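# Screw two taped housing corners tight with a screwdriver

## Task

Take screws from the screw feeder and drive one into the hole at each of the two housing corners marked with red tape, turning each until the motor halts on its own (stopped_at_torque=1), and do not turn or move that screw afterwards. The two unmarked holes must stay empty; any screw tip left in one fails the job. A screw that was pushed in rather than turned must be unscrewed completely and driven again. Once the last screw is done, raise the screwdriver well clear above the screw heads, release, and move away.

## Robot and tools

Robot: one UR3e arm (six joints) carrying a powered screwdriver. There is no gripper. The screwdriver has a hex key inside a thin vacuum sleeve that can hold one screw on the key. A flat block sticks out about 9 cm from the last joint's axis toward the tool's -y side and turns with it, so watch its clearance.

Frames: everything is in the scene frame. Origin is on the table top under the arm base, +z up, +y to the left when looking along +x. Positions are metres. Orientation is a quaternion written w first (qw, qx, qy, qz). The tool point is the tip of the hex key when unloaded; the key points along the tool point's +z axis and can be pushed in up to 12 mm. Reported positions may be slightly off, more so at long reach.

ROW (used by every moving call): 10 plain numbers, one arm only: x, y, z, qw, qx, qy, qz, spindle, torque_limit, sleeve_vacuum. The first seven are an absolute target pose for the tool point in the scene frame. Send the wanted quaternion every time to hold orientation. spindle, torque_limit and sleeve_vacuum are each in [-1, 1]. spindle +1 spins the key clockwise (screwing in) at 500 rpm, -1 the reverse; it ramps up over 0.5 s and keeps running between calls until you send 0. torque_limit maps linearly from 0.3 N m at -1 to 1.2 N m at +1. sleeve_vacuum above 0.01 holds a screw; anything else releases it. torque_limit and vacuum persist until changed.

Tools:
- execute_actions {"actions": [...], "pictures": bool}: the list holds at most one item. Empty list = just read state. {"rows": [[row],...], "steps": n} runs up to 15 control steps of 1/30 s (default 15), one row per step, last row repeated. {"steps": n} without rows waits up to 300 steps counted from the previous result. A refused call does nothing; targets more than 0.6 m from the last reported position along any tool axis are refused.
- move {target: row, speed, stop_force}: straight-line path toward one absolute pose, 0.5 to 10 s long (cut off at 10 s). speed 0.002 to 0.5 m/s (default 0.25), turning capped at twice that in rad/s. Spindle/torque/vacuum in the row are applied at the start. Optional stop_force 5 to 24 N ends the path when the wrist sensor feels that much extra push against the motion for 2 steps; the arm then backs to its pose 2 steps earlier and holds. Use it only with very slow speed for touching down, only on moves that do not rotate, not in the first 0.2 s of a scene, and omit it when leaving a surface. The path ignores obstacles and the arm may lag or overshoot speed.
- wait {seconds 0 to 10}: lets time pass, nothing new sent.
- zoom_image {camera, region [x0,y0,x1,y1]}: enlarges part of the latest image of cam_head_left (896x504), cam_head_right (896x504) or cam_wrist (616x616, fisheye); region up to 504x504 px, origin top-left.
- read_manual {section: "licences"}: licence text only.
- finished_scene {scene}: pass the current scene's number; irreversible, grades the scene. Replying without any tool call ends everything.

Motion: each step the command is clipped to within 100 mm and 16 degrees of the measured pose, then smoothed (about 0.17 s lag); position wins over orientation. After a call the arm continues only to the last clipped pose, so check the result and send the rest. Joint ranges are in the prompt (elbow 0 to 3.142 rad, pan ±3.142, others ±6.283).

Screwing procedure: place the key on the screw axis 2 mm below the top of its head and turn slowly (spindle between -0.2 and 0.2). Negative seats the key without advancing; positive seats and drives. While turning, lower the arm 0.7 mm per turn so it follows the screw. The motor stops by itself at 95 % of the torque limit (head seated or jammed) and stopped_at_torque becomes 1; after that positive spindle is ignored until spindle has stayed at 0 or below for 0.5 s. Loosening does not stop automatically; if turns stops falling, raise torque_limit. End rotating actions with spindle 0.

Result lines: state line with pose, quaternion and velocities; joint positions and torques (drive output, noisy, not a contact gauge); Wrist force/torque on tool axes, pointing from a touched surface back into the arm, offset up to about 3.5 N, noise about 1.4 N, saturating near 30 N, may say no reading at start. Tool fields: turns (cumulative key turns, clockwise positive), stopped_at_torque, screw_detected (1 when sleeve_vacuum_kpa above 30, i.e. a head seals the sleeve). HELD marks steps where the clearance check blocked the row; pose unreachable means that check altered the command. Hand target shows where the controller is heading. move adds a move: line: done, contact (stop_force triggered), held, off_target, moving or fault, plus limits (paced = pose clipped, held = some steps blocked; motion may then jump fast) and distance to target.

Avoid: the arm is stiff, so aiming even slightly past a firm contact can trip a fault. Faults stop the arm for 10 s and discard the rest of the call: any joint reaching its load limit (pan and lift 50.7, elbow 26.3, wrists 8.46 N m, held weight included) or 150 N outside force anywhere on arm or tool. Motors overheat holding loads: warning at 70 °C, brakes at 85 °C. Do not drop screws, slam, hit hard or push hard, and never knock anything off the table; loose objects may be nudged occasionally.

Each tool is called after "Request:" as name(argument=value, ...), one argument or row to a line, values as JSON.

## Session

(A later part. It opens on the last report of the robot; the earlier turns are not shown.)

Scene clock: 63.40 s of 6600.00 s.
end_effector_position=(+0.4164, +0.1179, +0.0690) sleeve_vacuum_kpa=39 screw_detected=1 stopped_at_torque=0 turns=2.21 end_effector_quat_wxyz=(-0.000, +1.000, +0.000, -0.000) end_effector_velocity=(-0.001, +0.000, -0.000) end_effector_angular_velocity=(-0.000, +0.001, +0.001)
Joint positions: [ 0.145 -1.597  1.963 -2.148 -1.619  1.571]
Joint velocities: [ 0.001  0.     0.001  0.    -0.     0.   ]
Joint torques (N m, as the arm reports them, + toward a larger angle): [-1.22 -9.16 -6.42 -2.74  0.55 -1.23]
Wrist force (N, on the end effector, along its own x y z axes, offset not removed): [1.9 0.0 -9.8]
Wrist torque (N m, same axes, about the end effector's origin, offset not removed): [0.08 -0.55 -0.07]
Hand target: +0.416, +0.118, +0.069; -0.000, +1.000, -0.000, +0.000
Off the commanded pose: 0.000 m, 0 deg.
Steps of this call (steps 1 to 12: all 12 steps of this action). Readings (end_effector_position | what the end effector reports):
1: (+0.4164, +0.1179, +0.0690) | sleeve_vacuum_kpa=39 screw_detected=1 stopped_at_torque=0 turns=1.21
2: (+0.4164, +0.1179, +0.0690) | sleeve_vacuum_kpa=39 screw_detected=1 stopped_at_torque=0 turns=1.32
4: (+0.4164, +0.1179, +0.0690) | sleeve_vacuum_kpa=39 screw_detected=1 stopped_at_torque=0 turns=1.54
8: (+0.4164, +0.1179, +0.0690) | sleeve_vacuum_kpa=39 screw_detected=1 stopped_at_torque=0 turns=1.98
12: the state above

Request:
execute_actions(
  actions=[
    {"rows": [[0.4164,0.1179,0.071,0,1,0,0,0,0,1],[0.4164,0.1179,0.073,0,1,0,0,0,0,1],[0.4164,0.1179,0.0745,0,1,0,0,0,0,1]], "steps": 15},
  ],
)

Request:
zoom_image(
  camera="cam_wrist",
  region=[332, 275, 362, 305],
)

Request:
zoom_image(
  camera="cam_head_left",
  region=[346, 274, 366, 294],
)

Request:
zoom_image(
  camera="cam_head_right",
  region=[339, 274, 359, 294],
)

Scene clock: 67.83 s of 6600.00 s.
end_effector_position=(+0.4164, +0.1179, +0.0744) sleeve_vacuum_kpa=39 screw_detected=1 stopped_at_torque=0 turns=2.21 end_effector_quat_wxyz=(-0.000, +1.000, -0.000, -0.000) end_effector_velocity=(-0.001, +0.000, +0.000) end_effector_angular_velocity=(-0.001, +0.001, +0.001)
Joint positions: [ 0.146 -1.61   1.949 -2.121 -1.619  1.572]
Joint velocities: [ 0.001 -0.001 -0.001  0.003 -0.001  0.001]
Joint torques (N m, as the arm reports them, + toward a larger angle): [  5.68 -15.31 -12.32  -1.06  -0.91   1.2 ]
Wrist force (N, on the end effector, along its own x y z axes, offset not removed): [2.6 -0.6 -8.1]
Wrist torque (N m, same axes, about the end effector's origin, offset not removed): [0.03 -0.67 -0.11]
Hand target: +0.416, +0.118, +0.074; -0.000, +1.000, +0.000, +0.000
Off the commanded pose: 0.000 m, 0 deg.
Steps of this call (steps 1 to 90: nothing new was sent; then 0.93 s passed at rest; steps 91 to 105: all 15 steps of this action). Readings (end_effector_position | what the end effector reports):
91: (+0.4164, +0.1179, +0.0690) | sleeve_vacuum_kpa=39 screw_detected=1 stopped_at_torque=0 turns=2.21
92: (+0.4163, +0.1179, +0.0692) | sleeve_vacuum_kpa=39 screw_detected=1 stopped_at_torque=0 turns=2.21
94: (+0.4163, +0.1179, +0.0709) | sleeve_vacuum_kpa=39 screw_detected=1 stopped_at_torque=0 turns=2.21
98: (+0.4163, +0.1179, +0.0736) | sleeve_vacuum_kpa=39 screw_detected=1 stopped_at_torque=0 turns=2.21
105: the state above

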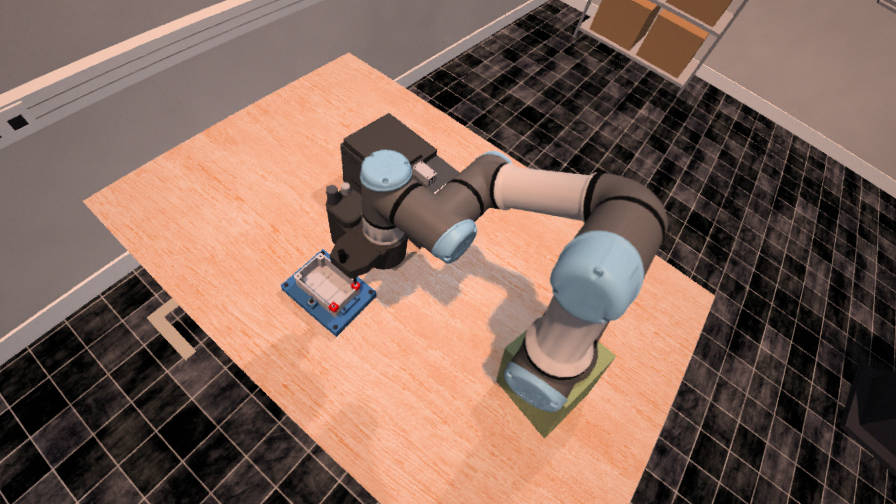

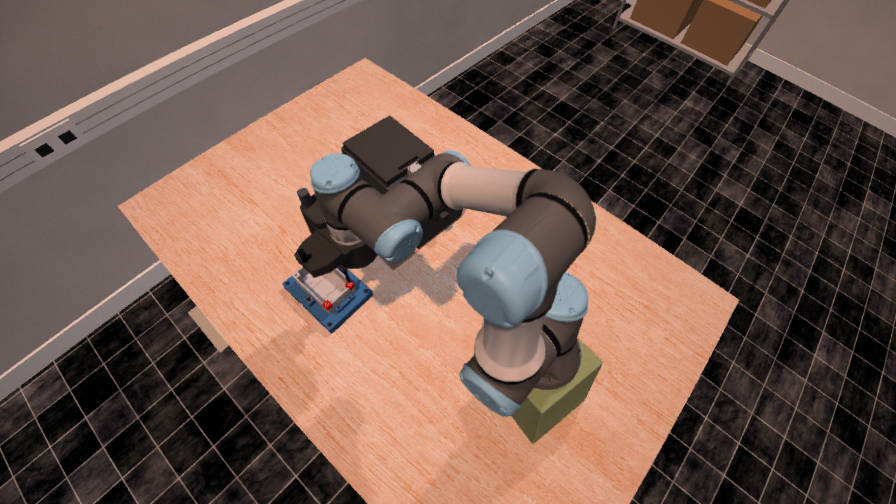

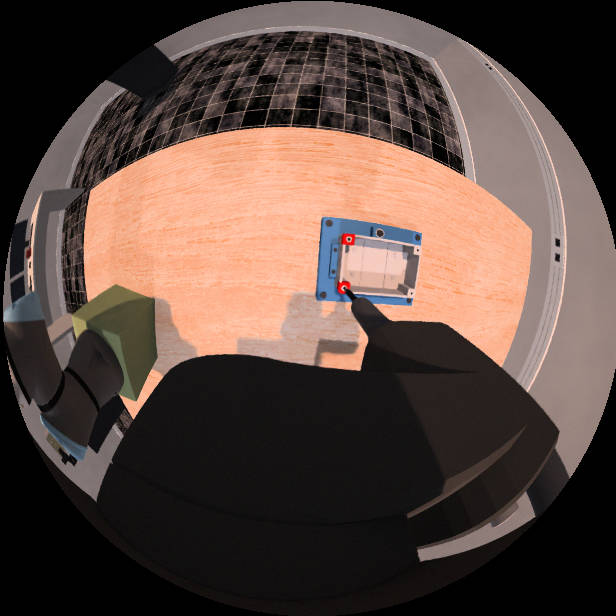

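Region (332, 275, 362, 305) of cam_wrist's 616x616 image, scaled by 16.800, with more detail than that image has.

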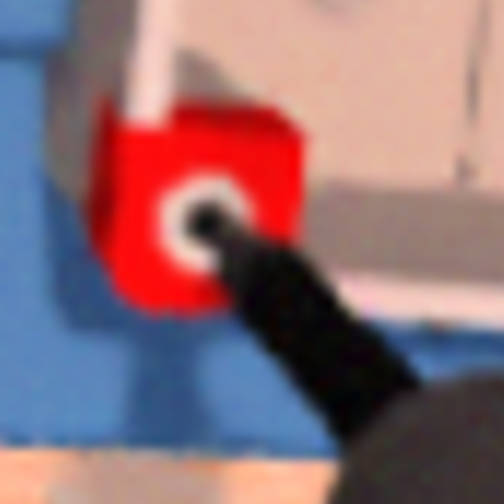

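Region (346, 274, 366, 294) of cam_head_left's 896x504 image, scaled by 25.200, with more detail than that image has.

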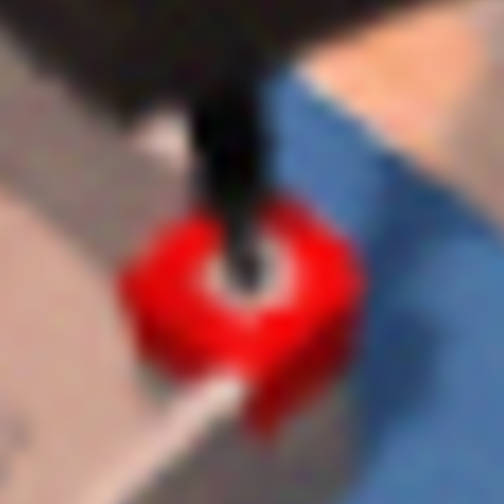

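Region (339, 274, 359, 294) of cam_head_right's 896x504 image, scaled by 25.200, with more detail than that image has.

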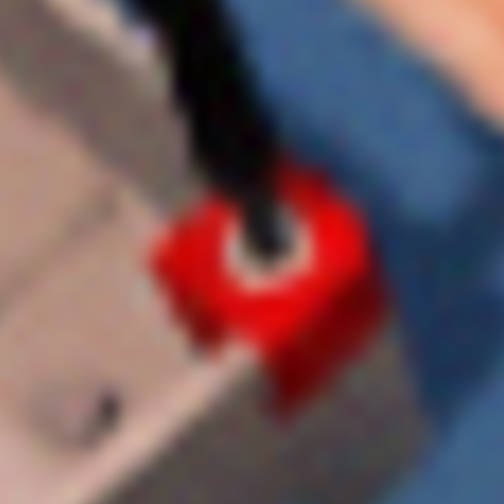

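Request:
execute_actions(
  actions=[],
)

Scene clock: 78.43 s of 6600.00 s.
end_effector_position=(+0.4164, +0.1179, +0.0745) sleeve_vacuum_kpa=39 screw_detected=1 stopped_at_torque=0 turns=2.21 end_effector_quat_wxyz=(+0.000, +1.000, -0.000, +0.000) end_effector_velocity=(+0.000, +0.000, +0.000) end_effector_angular_velocity=(-0.000, -0.000, +0.001)
Joint positions: [ 0.146 -1.61   1.949 -2.12  -1.619  1.572]
Joint velocities: [ 0.001  0.    -0.     0.    -0.    -0.   ]
Joint torques (N m, as the arm reports them, + toward a larger angle): [  5.65 -14.86 -12.48  -1.23  -0.83   1.13]
Wrist force (N, on the end effector, along its own x y z axes, offset not removed): [3.3 0.4 -6.5]
Wrist torque (N m, same axes, about the end effector's origin, offset not removed): [0.28 -0.75 -0.15]
Hand target: +0.416, +0.118, +0.074; -0.000, +1.000, +0.000, +0.000
Off the commanded pose: 0.000 m, 0 deg.
Steps of this call (steps 1 to 90: nothing new was sent; then 7.60 s passed at rest). Readings (end_effector_position | what the end effector reports):
1: (+0.4164, +0.1179, +0.0744) | sleeve_vacuum_kpa=39 screw_detected=1 stopped_at_torque=0 turns=2.21
2: (+0.4164, +0.1179, +0.0745) | sleeve_vacuum_kpa=39 screw_detected=1 stopped_at_torque=0 turns=2.21
4: (+0.4164, +0.1179, +0.0745) | sleeve_vacuum_kpa=39 screw_detected=1 stopped_at_torque=0 turns=2.21
8: (+0.4164, +0.1179, +0.0745) | sleeve_vacuum_kpa=39 screw_detected=1 stopped_at_torque=0 turns=2.21
90: the state above

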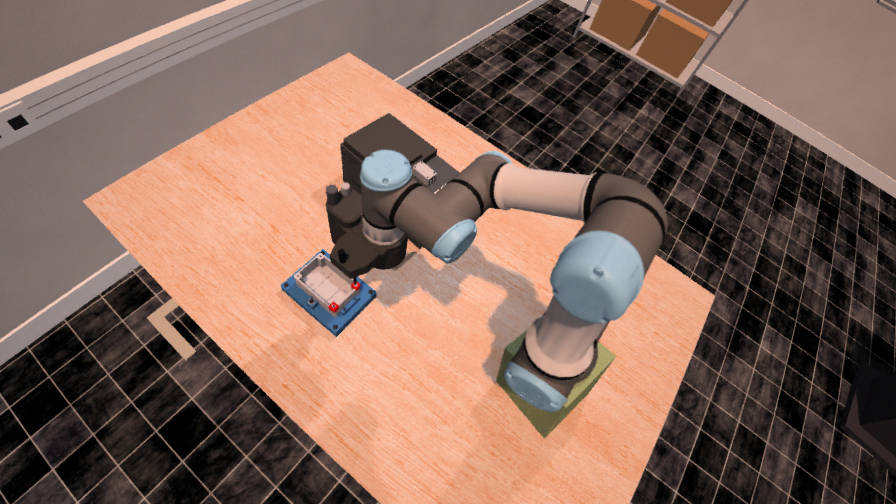

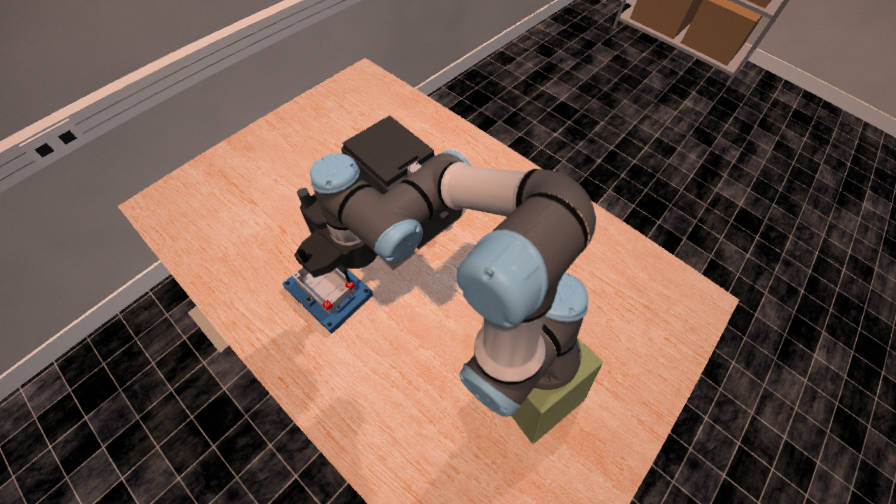

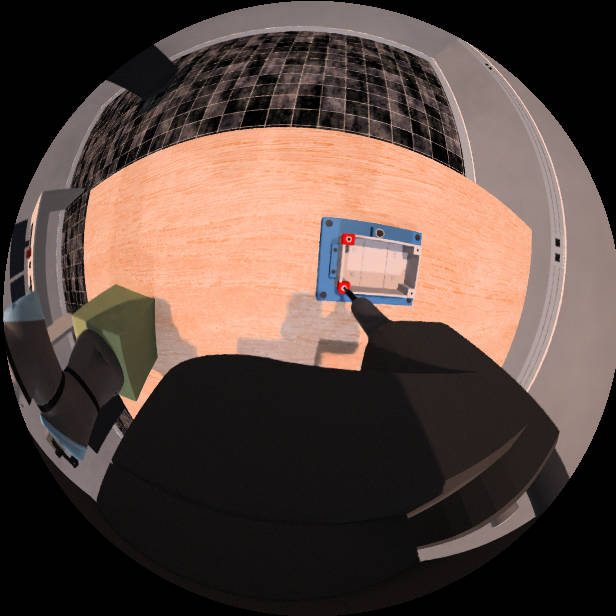

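Request:
execute_actions(
  actions=[
    {"rows": [[0.4164,0.1179,0.077,0,1,0,0,0,0,1],[0.4164,0.1179,0.080,0,1,0,0,0,0,1],[0.4164,0.1179,0.083,0,1,0,0,0,0,1],[0.4164,0.1179,0.083,0,1,0,0,0,0,1],[0.4164,0.1179,0.083,0,1,0,0,0,0,1],[0.4164,0.1179,0.083,0,1,0,0,0,0,1],[0.4164,0.1179,0.083,0,1,0,0,0,0,1],[0.4143,0.1202,0.083,0,1,0,0,0,0,1]], "steps": 15},
  ],
  pictures=false,
)

Request:
execute_actions(
  actions=[],
)

Request:
zoom_image(
  camera="cam_wrist",
  region=[320, 265, 370, 315],
)

Scene clock: 82.87 s of 6600.00 s.
end_effector_position=(+0.4146, +0.1200, +0.0830) sleeve_vacuum_kpa=39 screw_detected=1 stopped_at_torque=0 turns=2.21 end_effector_quat_wxyz=(-0.000, +1.000, +0.000, +0.000) end_effector_velocity=(-0.002, +0.002, +0.001) end_effector_angular_velocity=(-0.000, +0.000, -0.001)
Joint positions: [ 0.155 -1.631  1.93  -2.08  -1.621  1.581]
Joint velocities: [ 0.009 -0.005  0.002  0.004 -0.002  0.01 ]
Joint torques (N m, as the arm reports them, + toward a larger angle): [  5.7  -17.07 -10.04  -2.61  -0.63   1.22]
Wrist force (N, on the end effector, along its own x y z axes, offset not removed): [1.8 0.3 -1.2]
Wrist torque (N m, same axes, about the end effector's origin, offset not removed): [0.14 -0.62 -0.03]
Hand target: +0.414, +0.120, +0.083; -0.000, +1.000, +0.000, -0.000
Off the commanded pose: 0.000 m, 0 deg.
Steps of this call (steps 1 to 90: nothing new was sent; then 0.93 s passed at rest; steps 91 to 105: all 15 steps of this action). Readings (end_effector_position | what the end effector reports):
91: (+0.4164, +0.1179, +0.0745) | sleeve_vacuum_kpa=39 screw_detected=1 stopped_at_torque=0 turns=2.21
92: (+0.4164, +0.1179, +0.0748) | sleeve_vacuum_kpa=39 screw_detected=1 stopped_at_torque=0 turns=2.21
94: (+0.4163, +0.1179, +0.0774) | sleeve_vacuum_kpa=39 screw_detected=1 stopped_at_torque=0 turns=2.21
98: (+0.4163, +0.1179, +0.0816) | sleeve_vacuum_kpa=39 screw_detected=1 stopped_at_torque=0 turns=2.21
105: the state above

Scene clock: 82.87 s of 6600.00 s.
end_effector_position=(+0.4146, +0.1200, +0.0830) sleeve_vacuum_kpa=39 screw_detected=1 stopped_at_torque=0 turns=2.21 end_effector_quat_wxyz=(-0.000, +1.000, +0.000, +0.000) end_effector_velocity=(-0.002, +0.002, +0.001) end_effector_angular_velocity=(-0.000, +0.000, -0.001)
Joint positions: [ 0.155 -1.631  1.93  -2.08  -1.621  1.581]
Joint velocities: [ 0.009 -0.005  0.002  0.004 -0.002  0.01 ]
Joint torques (N m, as the arm reports them, + toward a larger angle): [  5.7  -17.07 -10.04  -2.61  -0.63   1.22]
Wrist force (N, on the end effector, along its own x y z axes, offset not removed): [1.8 0.3 -1.2]
Wrist torque (N m, same axes, about the end effector's origin, offset not removed): [0.14 -0.62 -0.03]
Hand target: +0.414, +0.120, +0.083; -0.000, +1.000, +0.000, -0.000
Off the commanded pose: 0.000 m, 0 deg.

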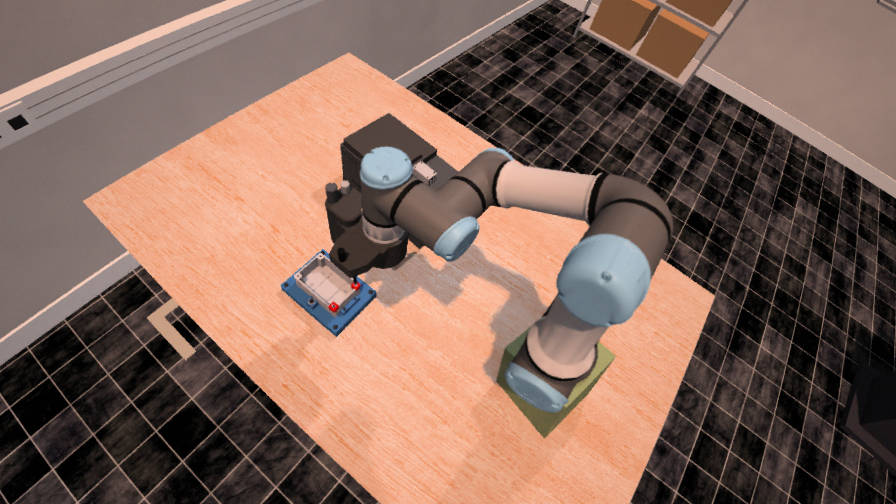

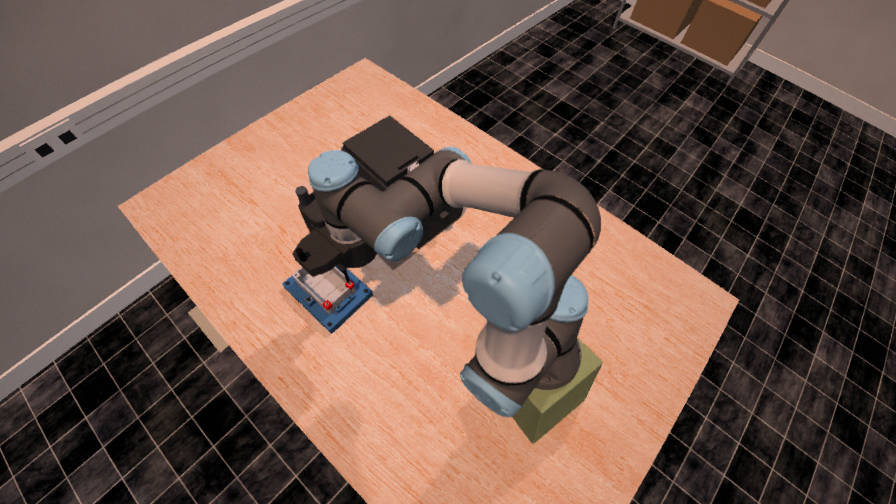

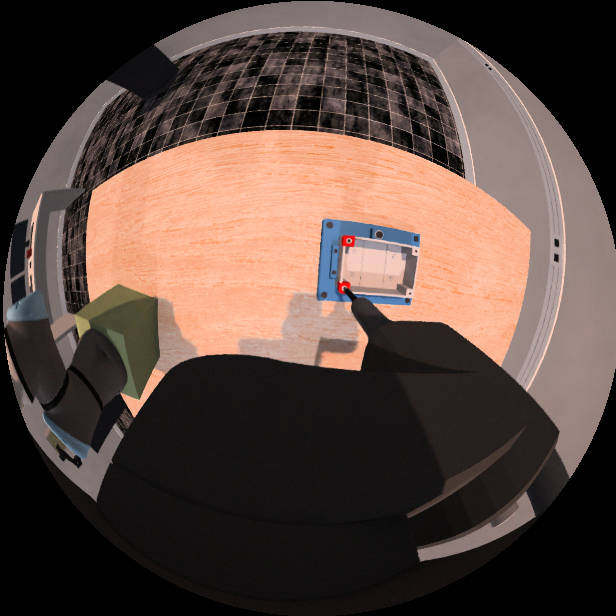

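Region (320, 265, 370, 315) of cam_wrist's 616x616 image, scaled by 10.080, with more detail than that image has.

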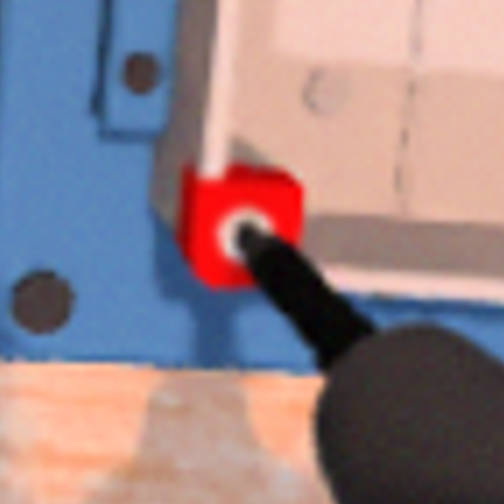

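Request:
execute_actions(
  actions=[
    {"rows": [[0.4143,0.1202,0.082,0,1,0,0,0.2,0,1],[0.4143,0.1202,0.081,0,1,0,0,0.2,0,1],[0.4143,0.1202,0.0805,0,1,0,0,0.2,0,1],[0.4143,0.1202,0.080,0,1,0,0,0.2,0,1],[0.4143,0.1202,0.0795,0,1,0,0,0.2,0,1],[0.4143,0.1202,0.079,0,1,0,0,0.2,0,1],[0.4143,0.1202,0.0785,0,1,0,0,0.2,0,1],[0.4143,0.1202,0.078,0,1,0,0,0.2,0,1],[0.4143,0.1202,0.0775,0,1,0,0,0.2,0,1],[0.4143,0.1202,0.077,0,1,0,0,0.2,0,1],[0.4143,0.1202,0.077,0,1,0,0,0.2,0,1],[0.4143,0.1202,0.077,0,1,0,0,0.2,0,1],[0.4143,0.1202,0.077,0,1,0,0,0.2,0,1],[0.4143,0.1202,0.077,0,1,0,0,0.2,0,1],[0.4143,0.1202,0.077,0,1,0,0,0,0,1]], "steps": 15},
  ],
  pictures=false,
)

Request:
execute_actions(
  actions=[
    {"steps": 8},
  ],
)

Request:
zoom_image(
  camera="cam_wrist",
  region=[320, 265, 370, 315],
)

Scene clock: 89.07 s of 6600.00 s.
end_effector_position=(+0.4143, +0.1201, +0.0774) sleeve_vacuum_kpa=34 screw_detected=1 stopped_at_torque=0 turns=2.93 end_effector_quat_wxyz=(+0.000, +1.000, -0.000, +0.000) end_effector_velocity=(-0.000, -0.000, -0.004) end_effector_angular_velocity=(-0.000, +0.000, -0.000)
Joint positions: [ 0.155 -1.619  1.946 -2.108 -1.621  1.581]
Joint velocities: [-0.001  0.008  0.012 -0.019  0.    -0.001]
Joint torques (N m, as the arm reports them, + toward a larger angle): [  0.76 -11.33  -8.23  -3.75   1.01  -1.32]
Wrist force (N, on the end effector, along its own x y z axes, offset not removed): [1.6 1.8 -5.9]
Wrist torque (N m, same axes, about the end effector's origin, offset not removed): [0.02 -0.75 -0.13]
Hand target: +0.414, +0.120, +0.077; +0.000, +1.000, -0.000, -0.000
Off the commanded pose: 0.000 m, 0 deg.
Steps of this call (steps 1 to 90: nothing new was sent; then 2.70 s passed at rest; steps 91 to 105: all 15 steps of this action). Readings (end_effector_position | what the end effector reports):
91: (+0.4143, +0.1202, +0.0830) | sleeve_vacuum_kpa=39 screw_detected=1 stopped_at_torque=0 turns=2.22
92: (+0.4142, +0.1202, +0.0828) | sleeve_vacuum_kpa=39 screw_detected=1 stopped_at_torque=0 turns=2.26
94: (+0.4142, +0.1202, +0.0820) | sleeve_vacuum_kpa=39 screw_detected=1 stopped_at_torque=0 turns=2.37
98: (+0.4143, +0.1202, +0.0799) | sleeve_vacuum_kpa=39 screw_detected=1 stopped_at_torque=0 turns=2.59
105: the state above

Scene clock: 89.33 s of 6600.00 s.
end_effector_position=(+0.4143, +0.1202, +0.0770) sleeve_vacuum_kpa=34 screw_detected=1 stopped_at_torque=0 turns=2.93 end_effector_quat_wxyz=(+0.000, +1.000, -0.000, -0.000) end_effector_velocity=(-0.001, +0.001, -0.001) end_effector_angular_velocity=(+0.000, +0.001, +0.003)
Joint positions: [ 0.155 -1.619  1.947 -2.11  -1.621  1.581]
Joint velocities: [ 0.001  0.     0.001 -0.     0.    -0.002]
Joint torques (N m, as the arm reports them, + toward a larger angle): [  0.13 -10.93  -8.58  -3.63   1.42  -1.35]
Wrist force (N, on the end effector, along its own x y z axes, offset not removed): [2.1 1.3 -4.9]
Wrist torque (N m, same axes, about the end effector's origin, offset not removed): [-0.03 -0.73 0.00]
Hand target: +0.414, +0.120, +0.077; +0.000, +1.000, -0.000, -0.000
Off the commanded pose: 0.000 m, 0 deg.
Steps of this call (steps 1 to 8: nothing new was sent). Readings (end_effector_position | what the end effector reports):
1: (+0.4143, +0.1201, +0.0772) | sleeve_vacuum_kpa=35 screw_detected=1 stopped_at_torque=0 turns=2.93
2: (+0.4143, +0.1201, +0.0772) | sleeve_vacuum_kpa=35 screw_detected=1 stopped_at_torque=0 turns=2.93
4: (+0.4143, +0.1201, +0.0771) | sleeve_vacuum_kpa=35 screw_detected=1 stopped_at_torque=0 turns=2.93
8: the state above

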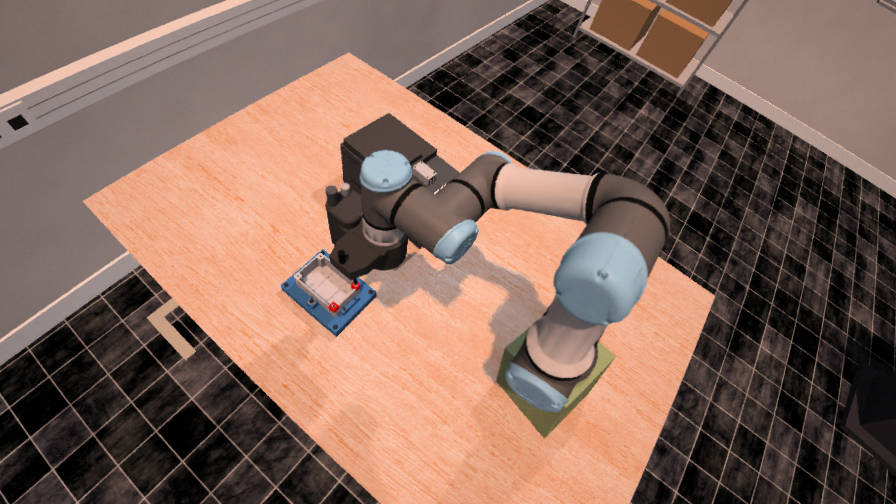

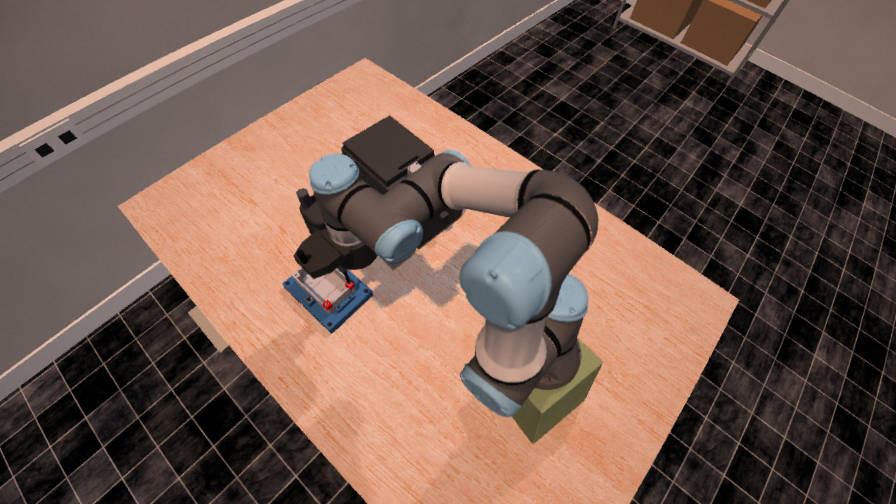

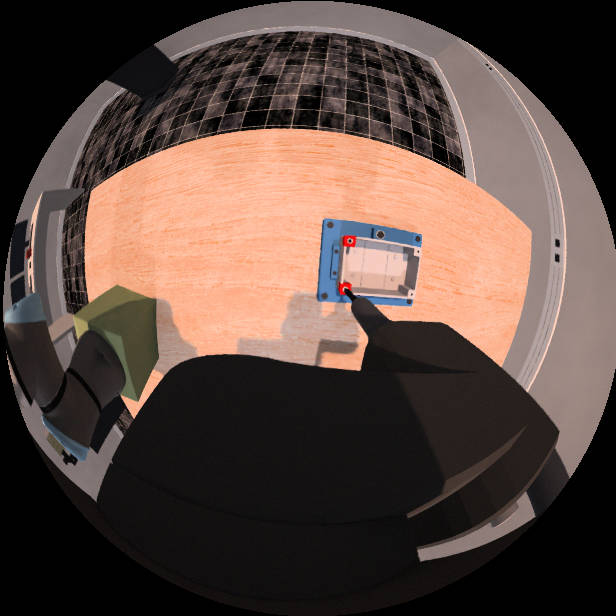

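Region (320, 265, 370, 315) of cam_wrist's 616x616 image, scaled by 10.080, with more detail than that image has.

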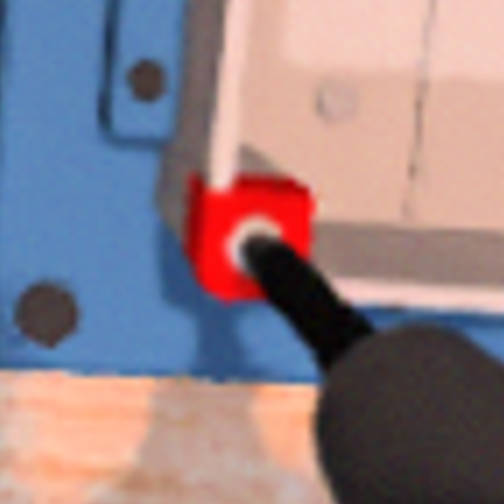

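Request:
execute_actions(
  actions=[
    {"rows": [[0.4143,0.1202,0.077,0,1,0,0,0.3,0,1],[0.4143,0.1202,0.077,0,1,0,0,0.3,0,1],[0.4143,0.1202,0.077,0,1,0,0,0.3,0,1],[0.4143,0.1202,0.077,0,1,0,0,0.3,0,1],[0.4143,0.1202,0.077,0,1,0,0,0.3,0,1],[0.4143,0.1202,0.077,0,1,0,0,0.3,0,1],[0.4143,0.1202,0.077,0,1,0,0,0.3,0,1],[0.4143,0.1202,0.077,0,1,0,0,0.3,0,1],[0.4143,0.1202,0.077,0,1,0,0,0.3,0,1],[0.4143,0.1202,0.077,0,1,0,0,0.3,0,1],[0.4143,0.1202,0.077,0,1,0,0,0.3,0,1],[0.4143,0.1202,0.077,0,1,0,0,0.3,0,1],[0.4143,0.1202,0.077,0,1,0,0,0.3,0,1],[0.4143,0.1202,0.077,0,1,0,0,0.3,0,1],[0.4143,0.1202,0.077,0,1,0,0,0.3,0,1]], "steps": 15},
  ],
  pictures=false,
)

Request:
execute_actions(
  actions=[
    {"rows": [[0.4143,0.1202,0.077,0,1,0,0,0.3,0,1],[0.4143,0.1202,0.077,0,1,0,0,0.3,0,1],[0.4143,0.1202,0.077,0,1,0,0,0.3,0,1],[0.4143,0.1202,0.077,0,1,0,0,0.3,0,1],[0.4143,0.1202,0.077,0,1,0,0,0.3,0,1],[0.4143,0.1202,0.077,0,1,0,0,0.3,0,1],[0.4143,0.1202,0.077,0,1,0,0,0.3,0,1],[0.4143,0.1202,0.077,0,1,0,0,0.3,0,1],[0.4143,0.1202,0.077,0,1,0,0,0.3,0,1],[0.4143,0.1202,0.077,0,1,0,0,0.3,0,1],[0.4143,0.1202,0.077,0,1,0,0,0.3,0,1],[0.4143,0.1202,0.077,0,1,0,0,0.3,0,1],[0.4143,0.1202,0.077,0,1,0,0,0,0,1]], "steps": 15},
  ],
  pictures=false,
)

Scene clock: 99.10 s of 6600.00 s.
end_effector_position=(+0.4143, +0.1202, +0.0770) sleeve_vacuum_kpa=39 screw_detected=1 stopped_at_torque=0 turns=4.03 end_effector_quat_wxyz=(-0.000, +1.000, -0.000, -0.000) end_effector_velocity=(+0.000, -0.000, +0.000) end_effector_angular_velocity=(-0.001, -0.000, +0.001)
Joint positions: [ 0.155 -1.619  1.947 -2.11  -1.621  1.581]
Joint velocities: [-0.     0.     0.    -0.    -0.001 -0.001]
Joint torques (N m, as the arm reports them, + toward a larger angle): [  1.5  -11.72  -8.82  -3.78   1.45  -1.35]
Wrist force (N, on the end effector, along its own x y z axes, offset not removed): [2.0 4.1 -3.8]
Wrist torque (N m, same axes, about the end effector's origin, offset not removed): [0.22 -0.74 -0.17]
Hand target: +0.414, +0.120, +0.077; +0.000, +1.000, -0.000, +0.000
Off the commanded pose: 0.000 m, 0 deg.
Steps of this call (steps 1 to 90: nothing new was sent; then 6.27 s passed at rest; steps 91 to 105: all 15 steps of this action). Readings (end_effector_position | what the end effector reports):
91: (+0.4143, +0.1202, +0.0770) | sleeve_vacuum_kpa=35 screw_detected=1 stopped_at_torque=0 turns=2.95
92: (+0.4143, +0.1202, +0.0770) | sleeve_vacuum_kpa=35 screw_detected=1 stopped_at_torque=0 turns=2.98
94: (+0.4143, +0.1202, +0.0770) | sleeve_vacuum_kpa=39 screw_detected=1 stopped_at_torque=0 turns=3.11
98: (+0.4143, +0.1202, +0.0770) | sleeve_vacuum_kpa=39 screw_detected=1 stopped_at_torque=0 turns=3.45
105: the state above

Scene clock: 99.60 s of 6600.00 s.
end_effector_position=(+0.4142, +0.1202, +0.0769) sleeve_vacuum_kpa=24 screw_detected=0 stopped_at_torque=0 turns=5.03 end_effector_quat_wxyz=(+0.000, +1.000, +0.000, -0.000) end_effector_velocity=(-0.000, -0.000, -0.000) end_effector_angular_velocity=(-0.000, +0.001, -0.002)
Joint positions: [ 0.155 -1.618  1.947 -2.11  -1.621  1.581]
Joint velocities: [-0.001 -0.     0.001  0.    -0.     0.001]
Joint torques (N m, as the arm reports them, + toward a larger angle): [  1.68 -14.66 -11.61  -3.83   1.39  -1.41]
Wrist force (N, on the end effector, along its own x y z axes, offset not removed): [1.4 3.6 1.4]
Wrist torque (N m, same axes, about the end effector's origin, offset not removed): [0.09 -0.17 -0.10]
Hand target: +0.414, +0.120, +0.077; -0.000, +1.000, +0.000, +0.000
Off the commanded pose: 0.000 m, 0 deg.
Steps of this call (steps 1 to 15: all 15 steps of this action). Readings (end_effector_position | what the end effector reports):
1: (+0.4143, +0.1202, +0.0770) | sleeve_vacuum_kpa=39 screw_detected=1 stopped_at_torque=0 turns=4.11
2: (+0.4143, +0.1202, +0.0770) | sleeve_vacuum_kpa=40 screw_detected=1 stopped_at_torque=0 turns=4.20
4: (+0.4143, +0.1202, +0.0770) | sleeve_vacuum_kpa=40 screw_detected=1 stopped_at_torque=0 turns=4.36
8: (+0.4142, +0.1202, +0.0770) | sleeve_vacuum_kpa=38 screw_detected=1 stopped_at_torque=0 turns=4.70
15: the state above

Request:
execute_actions(
  actions=[
    {"rows": [[0.4143,0.1198,0.0745,0,1,0,0,0,0,1]], "steps": 8},
  ],
  pictures=false,
)

Request:
move(
  target=[0.4143,0.1198,0.0665,0,1,0,0,1,0,1],
  speed=0.008,
  stop_force=10,
)

Scene clock: 102.93 s of 6600.00 s.
end_effector_position=(+0.4144, +0.1199, +0.0748) sleeve_vacuum_kpa=40 screw_detected=1 stopped_at_torque=0 turns=5.03 end_effector_quat_wxyz=(-0.000, +1.000, +0.000, +0.000) end_effector_velocity=(-0.001, -0.000, -0.004) end_effector_angular_velocity=(+0.001, +0.003, +0.001)
Joint positions: [ 0.153 -1.614  1.954 -2.121 -1.621  1.579]
Joint velocities: [-0.002  0.006  0.011 -0.014  0.001 -0.002]
Joint torques (N m, as the arm reports them, + toward a larger angle): [  0.12 -11.3   -8.76  -3.96   1.4   -1.35]
Wrist force (N, on the end effector, along its own x y z axes, offset not removed): [-0.7 2.2 -5.1]
Wrist torque (N m, same axes, about the end effector's origin, offset not removed): [0.13 -0.13 -0.04]
Hand target: +0.414, +0.120, +0.075; +0.000, +1.000, -0.000, -0.000
Off the commanded pose: 0.000 m, 0 deg.
Steps of this call (steps 1 to 90: nothing new was sent; then 0.07 s passed at rest; steps 91 to 98: all 8 steps of this action). Readings (end_effector_position | what the end effector reports):
91: (+0.4143, +0.1202, +0.0770) | sleeve_vacuum_kpa=20 screw_detected=0 stopped_at_torque=0 turns=5.03
92: (+0.4145, +0.1201, +0.0768) | sleeve_vacuum_kpa=24 screw_detected=0 stopped_at_torque=0 turns=5.03
94: (+0.4146, +0.1200, +0.0758) | sleeve_vacuum_kpa=40 screw_detected=1 stopped_at_torque=0 turns=5.03
98: the state above

Scene clock: 104.40 s of 6600.00 s.
end_effector_position=(+0.4143, +0.1198, +0.0666) sleeve_vacuum_kpa=40 screw_detected=1 stopped_at_torque=0 turns=13.36 end_effector_quat_wxyz=(+0.000, +1.000, -0.000, -0.000) end_effector_velocity=(+0.000, -0.000, -0.001) end_effector_angular_velocity=(+0.000, -0.001, -0.000)
Joint positions: [ 0.152 -1.596  1.976 -2.162 -1.62   1.577]
Joint velocities: [-0.001  0.003  0.003 -0.007  0.    -0.   ]
Joint torques (N m, as the arm reports them, + toward a larger angle): [ -0.03 -10.55  -8.17  -3.74   1.53  -1.32]
Wrist force (N, on the end effector, along its own x y z axes, offset not removed): [0.8 0.6 -7.0]
Wrist torque (N m, same axes, about the end effector's origin, offset not removed): [-0.39 -0.62 0.08]
Hand target: +0.414, +0.120, +0.067; -0.000, +1.000, -0.000, -0.000
Off the commanded pose: 0.000 m, 0 deg.
move: done

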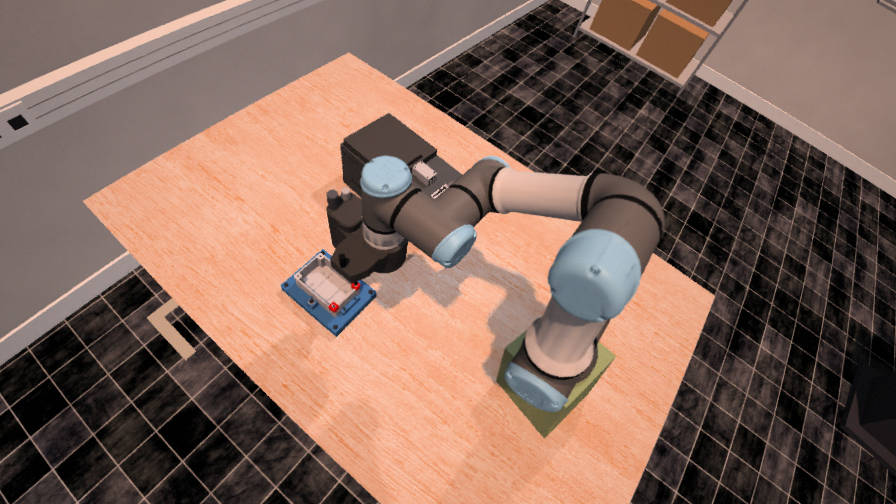

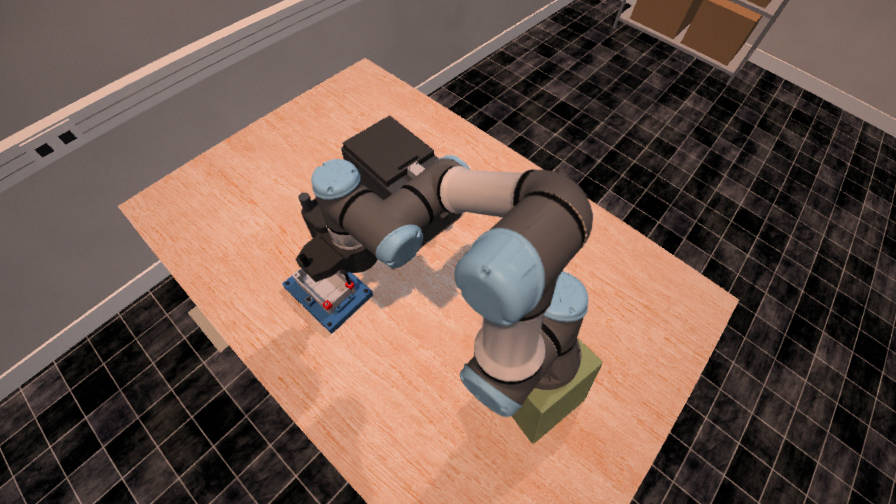

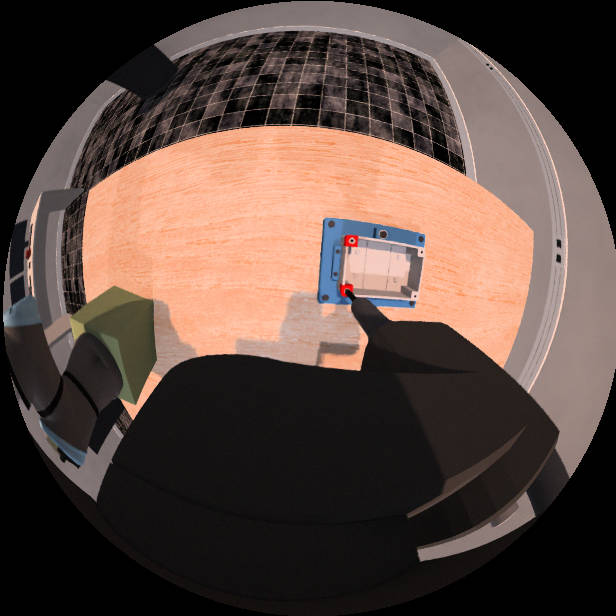

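Request:
execute_actions(
  actions=[],
  pictures=false,
)

Scene clock: 106.47 s of 6600.00 s.
end_effector_position=(+0.4143, +0.1198, +0.0665) sleeve_vacuum_kpa=40 screw_detected=1 stopped_at_torque=1 turns=15.85 end_effector_quat_wxyz=(+0.000, +1.000, -0.000, -0.000) end_effector_velocity=(-0.000, +0.000, -0.000) end_effector_angular_velocity=(+0.001, +0.001, -0.001)
Joint positions: [ 0.152 -1.595  1.976 -2.162 -1.62   1.577]
Joint velocities: [0.    0.    0.    0.    0.001 0.001]
Joint torques (N m, as the arm reports them, + toward a larger angle): [  1.41 -12.14 -10.3   -3.75   1.48   0.94]
Wrist force (N, on the end effector, along its own x y z axes, offset not removed): [2.0 2.8 -2.9]
Wrist torque (N m, same axes, about the end effector's origin, offset not removed): [0.13 -0.74 -0.07]
Hand target: +0.414, +0.120, +0.067; -0.000, +1.000, -0.000, -0.000
Off the commanded pose: 0.000 m, 0 deg.
Steps of this call (steps 1 to 62: nothing new was sent). Readings (end_effector_position | what the end effector reports):
1: (+0.4143, +0.1198, +0.0666) | sleeve_vacuum_kpa=40 screw_detected=1 stopped_at_torque=0 turns=13.64
2: (+0.4143, +0.1198, +0.0665) | sleeve_vacuum_kpa=40 screw_detected=1 stopped_at_torque=0 turns=13.92
4: (+0.4143, +0.1198, +0.0665) | sleeve_vacuum_kpa=40 screw_detected=1 stopped_at_torque=0 turns=14.47
8: (+0.4143, +0.1198, +0.0665) | sleeve_vacuum_kpa=40 screw_detected=1 stopped_at_torque=0 turns=15.58
62: the state above


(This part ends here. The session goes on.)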